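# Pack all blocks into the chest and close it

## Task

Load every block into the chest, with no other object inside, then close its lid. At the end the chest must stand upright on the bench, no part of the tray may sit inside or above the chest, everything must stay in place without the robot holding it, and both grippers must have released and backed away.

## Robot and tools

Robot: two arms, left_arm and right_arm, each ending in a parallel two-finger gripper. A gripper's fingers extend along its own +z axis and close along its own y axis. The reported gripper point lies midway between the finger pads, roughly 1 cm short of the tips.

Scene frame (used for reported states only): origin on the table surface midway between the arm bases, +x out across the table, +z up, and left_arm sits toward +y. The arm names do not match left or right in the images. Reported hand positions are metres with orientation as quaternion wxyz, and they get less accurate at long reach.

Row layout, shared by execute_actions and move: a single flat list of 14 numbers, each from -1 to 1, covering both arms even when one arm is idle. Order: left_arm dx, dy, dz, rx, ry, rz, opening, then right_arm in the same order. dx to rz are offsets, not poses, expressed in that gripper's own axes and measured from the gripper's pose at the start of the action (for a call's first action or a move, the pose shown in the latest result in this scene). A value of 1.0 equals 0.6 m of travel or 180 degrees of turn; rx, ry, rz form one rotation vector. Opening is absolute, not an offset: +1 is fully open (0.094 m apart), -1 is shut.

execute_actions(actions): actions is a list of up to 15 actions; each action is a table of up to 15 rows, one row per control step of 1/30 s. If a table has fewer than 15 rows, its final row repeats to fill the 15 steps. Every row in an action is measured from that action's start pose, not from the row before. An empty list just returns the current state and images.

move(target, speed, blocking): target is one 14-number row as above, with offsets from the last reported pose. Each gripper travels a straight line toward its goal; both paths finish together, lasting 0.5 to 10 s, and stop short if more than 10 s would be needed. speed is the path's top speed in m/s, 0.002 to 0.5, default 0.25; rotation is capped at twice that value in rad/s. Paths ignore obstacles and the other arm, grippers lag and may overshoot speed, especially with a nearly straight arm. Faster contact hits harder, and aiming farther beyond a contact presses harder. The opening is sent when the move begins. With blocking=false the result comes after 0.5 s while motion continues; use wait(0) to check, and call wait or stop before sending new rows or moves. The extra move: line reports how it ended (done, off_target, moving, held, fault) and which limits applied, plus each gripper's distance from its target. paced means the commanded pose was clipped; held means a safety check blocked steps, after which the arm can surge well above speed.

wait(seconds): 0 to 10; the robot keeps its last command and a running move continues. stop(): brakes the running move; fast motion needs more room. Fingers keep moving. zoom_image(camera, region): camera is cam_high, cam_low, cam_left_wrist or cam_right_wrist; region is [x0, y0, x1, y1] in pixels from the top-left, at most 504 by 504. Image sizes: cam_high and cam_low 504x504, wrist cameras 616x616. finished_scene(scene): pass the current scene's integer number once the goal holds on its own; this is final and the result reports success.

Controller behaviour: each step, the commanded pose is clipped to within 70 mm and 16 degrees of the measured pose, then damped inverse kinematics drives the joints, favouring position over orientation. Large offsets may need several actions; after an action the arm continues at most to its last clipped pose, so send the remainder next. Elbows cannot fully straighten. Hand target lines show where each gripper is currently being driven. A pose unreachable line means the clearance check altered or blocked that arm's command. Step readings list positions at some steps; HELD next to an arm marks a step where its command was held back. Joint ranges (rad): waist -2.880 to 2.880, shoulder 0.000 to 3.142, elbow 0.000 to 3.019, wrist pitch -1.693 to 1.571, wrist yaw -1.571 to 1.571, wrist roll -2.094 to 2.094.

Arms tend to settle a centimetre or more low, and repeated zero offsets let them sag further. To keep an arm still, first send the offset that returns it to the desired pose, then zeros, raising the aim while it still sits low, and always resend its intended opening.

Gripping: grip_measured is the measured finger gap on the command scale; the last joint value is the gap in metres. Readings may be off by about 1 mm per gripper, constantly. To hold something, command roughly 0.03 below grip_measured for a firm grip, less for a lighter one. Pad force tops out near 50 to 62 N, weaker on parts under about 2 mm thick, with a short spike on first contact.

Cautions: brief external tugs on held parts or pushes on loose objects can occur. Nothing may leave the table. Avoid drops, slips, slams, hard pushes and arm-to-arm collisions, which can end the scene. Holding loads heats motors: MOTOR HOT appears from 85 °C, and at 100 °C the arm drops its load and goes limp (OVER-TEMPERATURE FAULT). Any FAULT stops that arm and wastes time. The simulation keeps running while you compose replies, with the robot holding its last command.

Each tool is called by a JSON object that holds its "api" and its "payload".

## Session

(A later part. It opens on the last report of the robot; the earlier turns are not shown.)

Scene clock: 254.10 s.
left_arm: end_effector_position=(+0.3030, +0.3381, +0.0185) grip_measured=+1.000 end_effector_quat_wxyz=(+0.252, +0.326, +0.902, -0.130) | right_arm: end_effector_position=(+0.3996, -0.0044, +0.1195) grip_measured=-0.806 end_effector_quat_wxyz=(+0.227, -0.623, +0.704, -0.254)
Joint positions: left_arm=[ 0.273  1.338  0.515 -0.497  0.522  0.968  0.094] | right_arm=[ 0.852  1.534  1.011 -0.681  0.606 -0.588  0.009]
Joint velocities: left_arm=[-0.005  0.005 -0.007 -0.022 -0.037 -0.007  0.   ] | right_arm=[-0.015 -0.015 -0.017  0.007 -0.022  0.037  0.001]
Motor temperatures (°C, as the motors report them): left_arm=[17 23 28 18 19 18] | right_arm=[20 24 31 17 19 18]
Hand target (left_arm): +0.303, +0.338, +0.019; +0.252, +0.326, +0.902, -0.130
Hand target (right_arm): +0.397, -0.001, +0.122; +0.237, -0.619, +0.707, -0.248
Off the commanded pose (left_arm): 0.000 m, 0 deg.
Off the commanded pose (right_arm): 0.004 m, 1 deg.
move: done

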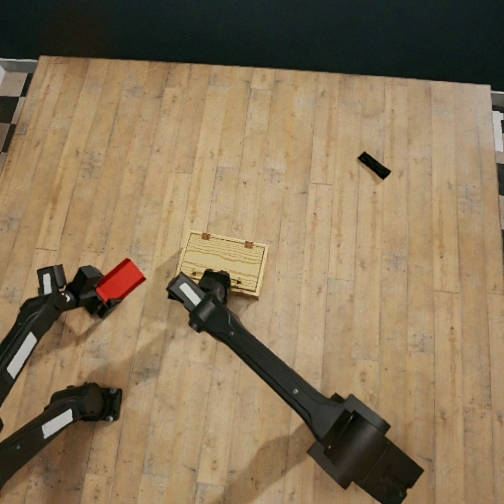

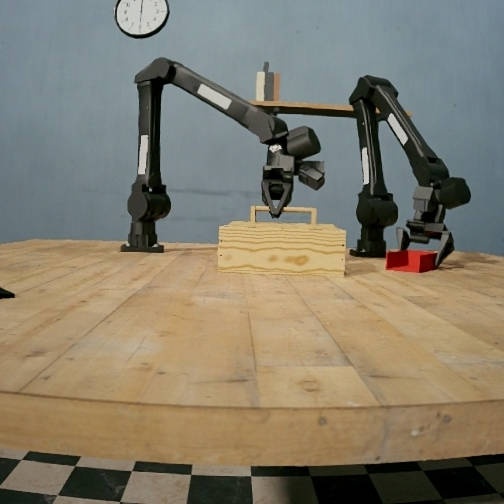

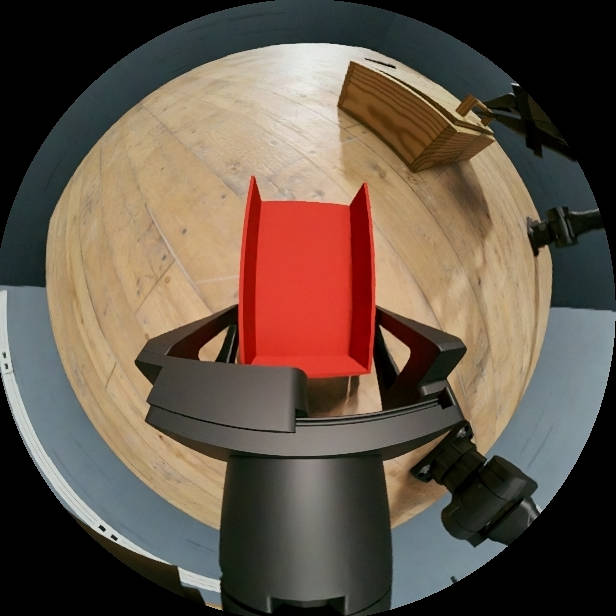

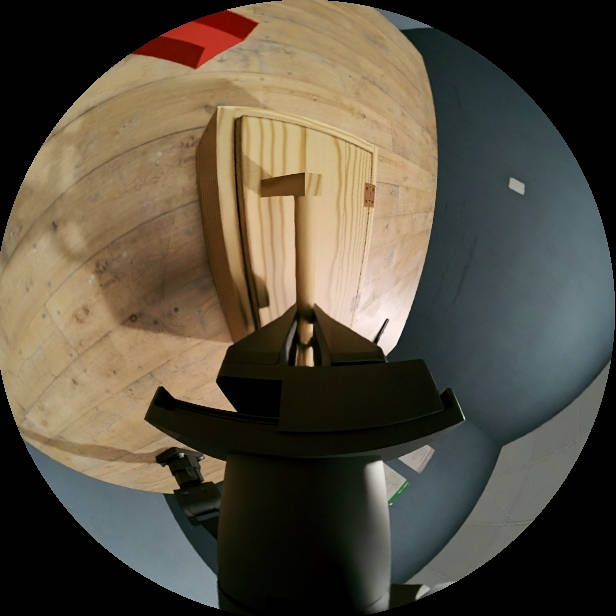

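{"api": "execute_actions", "payload": {"actions": [[[0,0,0,0,0,0,1,0,0.01,0.01,0.015,0,0,-0.82]],[[0,0,0,0,0,0,1,0,0,0,0,0,0,-0.4]]]}}

{"api": "move", "payload": {"target": [-0.08,0,-0.18,0,0,0,1,0,-0.03,-0.2,0,0,0,-0.4], "speed": 0.15}}

Scene clock: 261.33 s.
left_arm: end_effector_position=(+0.3030, +0.3381, +0.0185) grip_measured=+1.000 end_effector_quat_wxyz=(+0.252, +0.326, +0.902, -0.130) | right_arm: end_effector_position=(+0.3990, -0.0075, +0.1146) grip_measured=-0.401 end_effector_quat_wxyz=(+0.240, -0.617, +0.699, -0.271)
Joint positions: left_arm=[ 0.273  1.338  0.515 -0.497  0.522  0.968  0.094] | right_arm=[ 0.862  1.535  0.98  -0.631  0.649 -0.588  0.028]
Joint velocities: left_arm=[ 0.005 -0.015 -0.012  0.012 -0.022 -0.051  0.   ] | right_arm=[ 0.005 -0.005  0.002  0.012 -0.051 -0.007 -0.   ]
Motor temperatures (°C, as the motors report them): left_arm=[17 23 27 18 19 18] | right_arm=[20 24 31 17 19 18]
Hand target (left_arm): +0.303, +0.338, +0.019; +0.252, +0.326, +0.902, -0.130
Hand target (right_arm): +0.399, -0.007, +0.115; +0.241, -0.616, +0.699, -0.270
Off the commanded pose (left_arm): 0.000 m, 0 deg.
Off the commanded pose (right_arm): 0.001 m, 0 deg.
Step readings (end_effector_position; steps 1 to 15: 1st action; 16 to 30: 2nd action):
0: left_arm (+0.3030, +0.3381, +0.0185) | right_arm (+0.3996, -0.0044, +0.1195)
1: left_arm (+0.3030, +0.3381, +0.0185) | right_arm (+0.4010, -0.0056, +0.1202)
2: left_arm (+0.3030, +0.3381, +0.0185) | right_arm (+0.4015, -0.0058, +0.1202)
4: left_arm (+0.3030, +0.3381, +0.0185) | right_arm (+0.4001, -0.0062, +0.1169)
8: left_arm (+0.3030, +0.3381, +0.0185) | right_arm (+0.3993, -0.0069, +0.1153)
15: left_arm (+0.3030, +0.3381, +0.0185) | right_arm (+0.3994, -0.0069, +0.1154)
16: left_arm (+0.3030, +0.3381, +0.0185) | right_arm (+0.3994, -0.0069, +0.1154)
17: left_arm (+0.3030, +0.3381, +0.0185) | right_arm (+0.3993, -0.0070, +0.1152)
19: left_arm (+0.3030, +0.3381, +0.0185) | right_arm (+0.3991, -0.0074, +0.1147)
23: left_arm (+0.3030, +0.3381, +0.0185) | right_arm (+0.3990, -0.0075, +0.1146)
30: end_effector_position above

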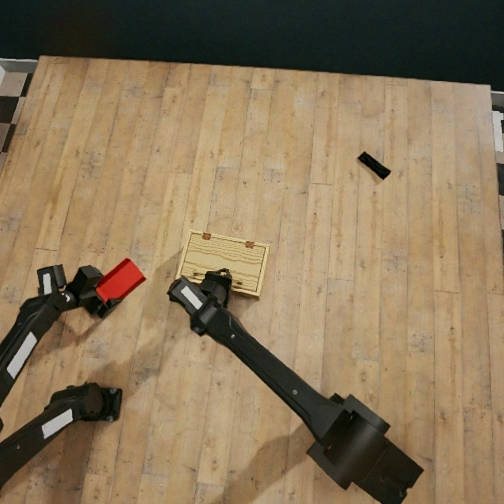

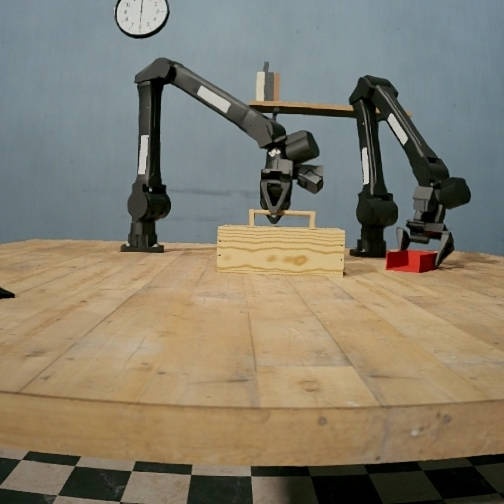

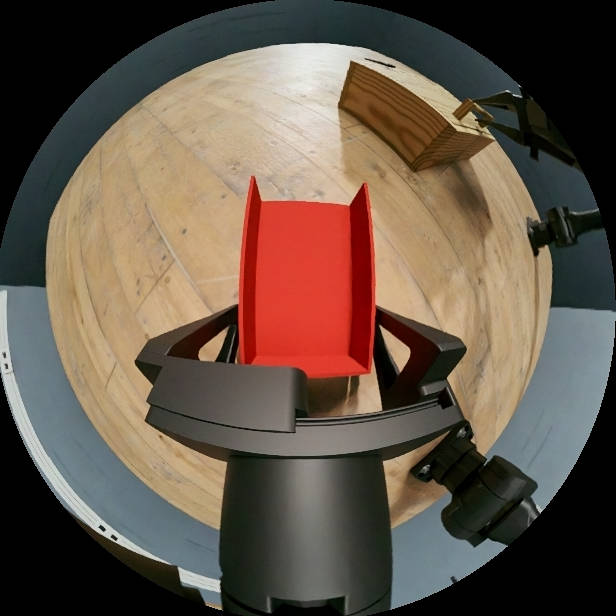

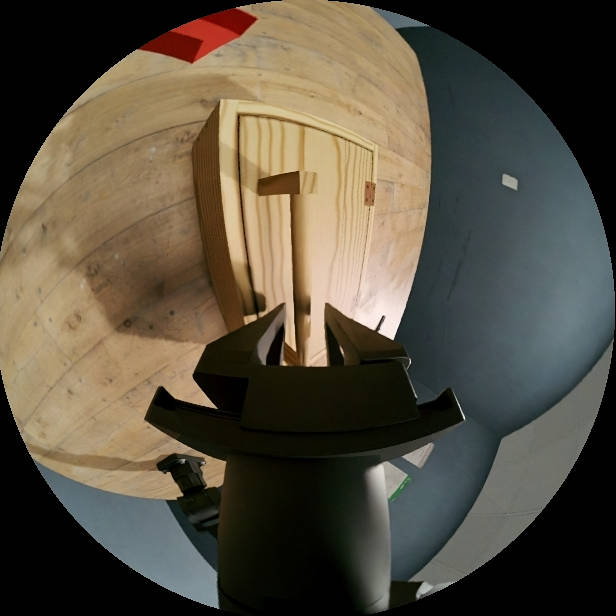

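Scene clock: 262.57 s.
left_arm: end_effector_position=(+0.2787, +0.3453, +0.1129) grip_measured=+1.000 end_effector_quat_wxyz=(+0.232, +0.321, +0.906, -0.148) | right_arm: end_effector_position=(+0.3306, -0.0101, +0.1970) grip_measured=-0.401 end_effector_quat_wxyz=(+0.222, -0.627, +0.694, -0.277)
Joint positions: left_arm=[ 0.331  1.102  0.649 -0.956  0.536  1.035  0.094] | right_arm=[ 1.003  1.379  1.065 -1.015  0.693 -0.427  0.028]
Joint velocities: left_arm=[-0.005  0.005 -0.002 -0.012 -0.037  0.051  0.   ] | right_arm=[-0.015 -0.015 -0.022  0.007 -0.022 -0.007 -0.   ]
Motor temperatures (°C, as the motors report them): left_arm=[17 23 28 18 19 18] | right_arm=[20 24 31 17 19 18]
Hand target (left_arm): +0.293, +0.356, +0.134; +0.252, +0.326, +0.902, -0.130
Hand target (right_arm): +0.333, +0.002, +0.216; +0.241, -0.617, +0.699, -0.270
Off the commanded pose (left_arm): 0.029 m, 3 deg.
Off the commanded pose (right_arm): 0.021 m, 2 deg.
move: off_target (left_arm, right_arm)

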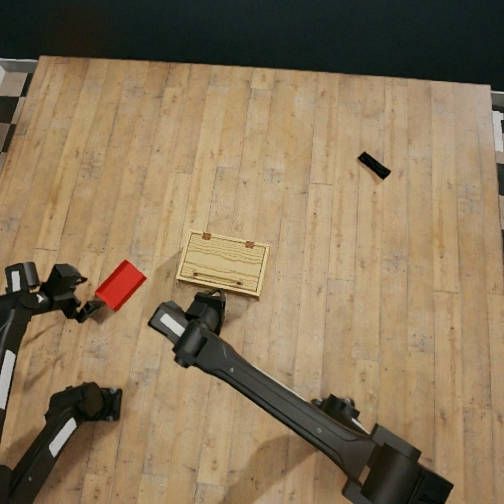

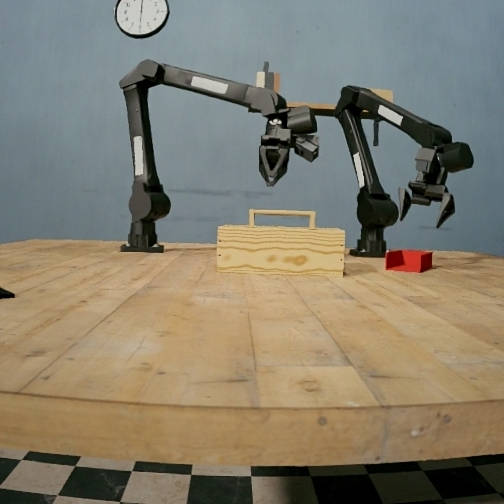

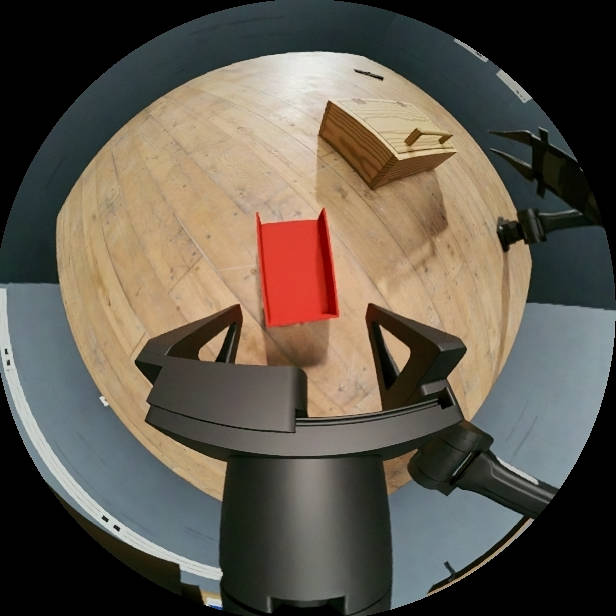

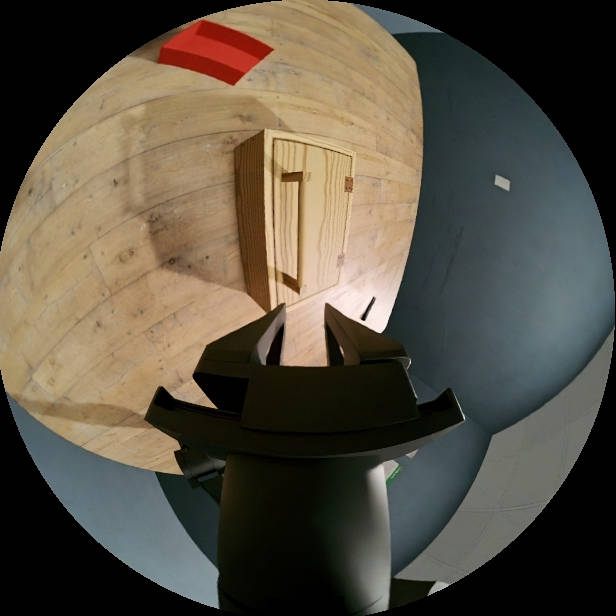

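{"api": "finished_scene", "payload": {"scene": 1}}

The scene is finished: the task was done.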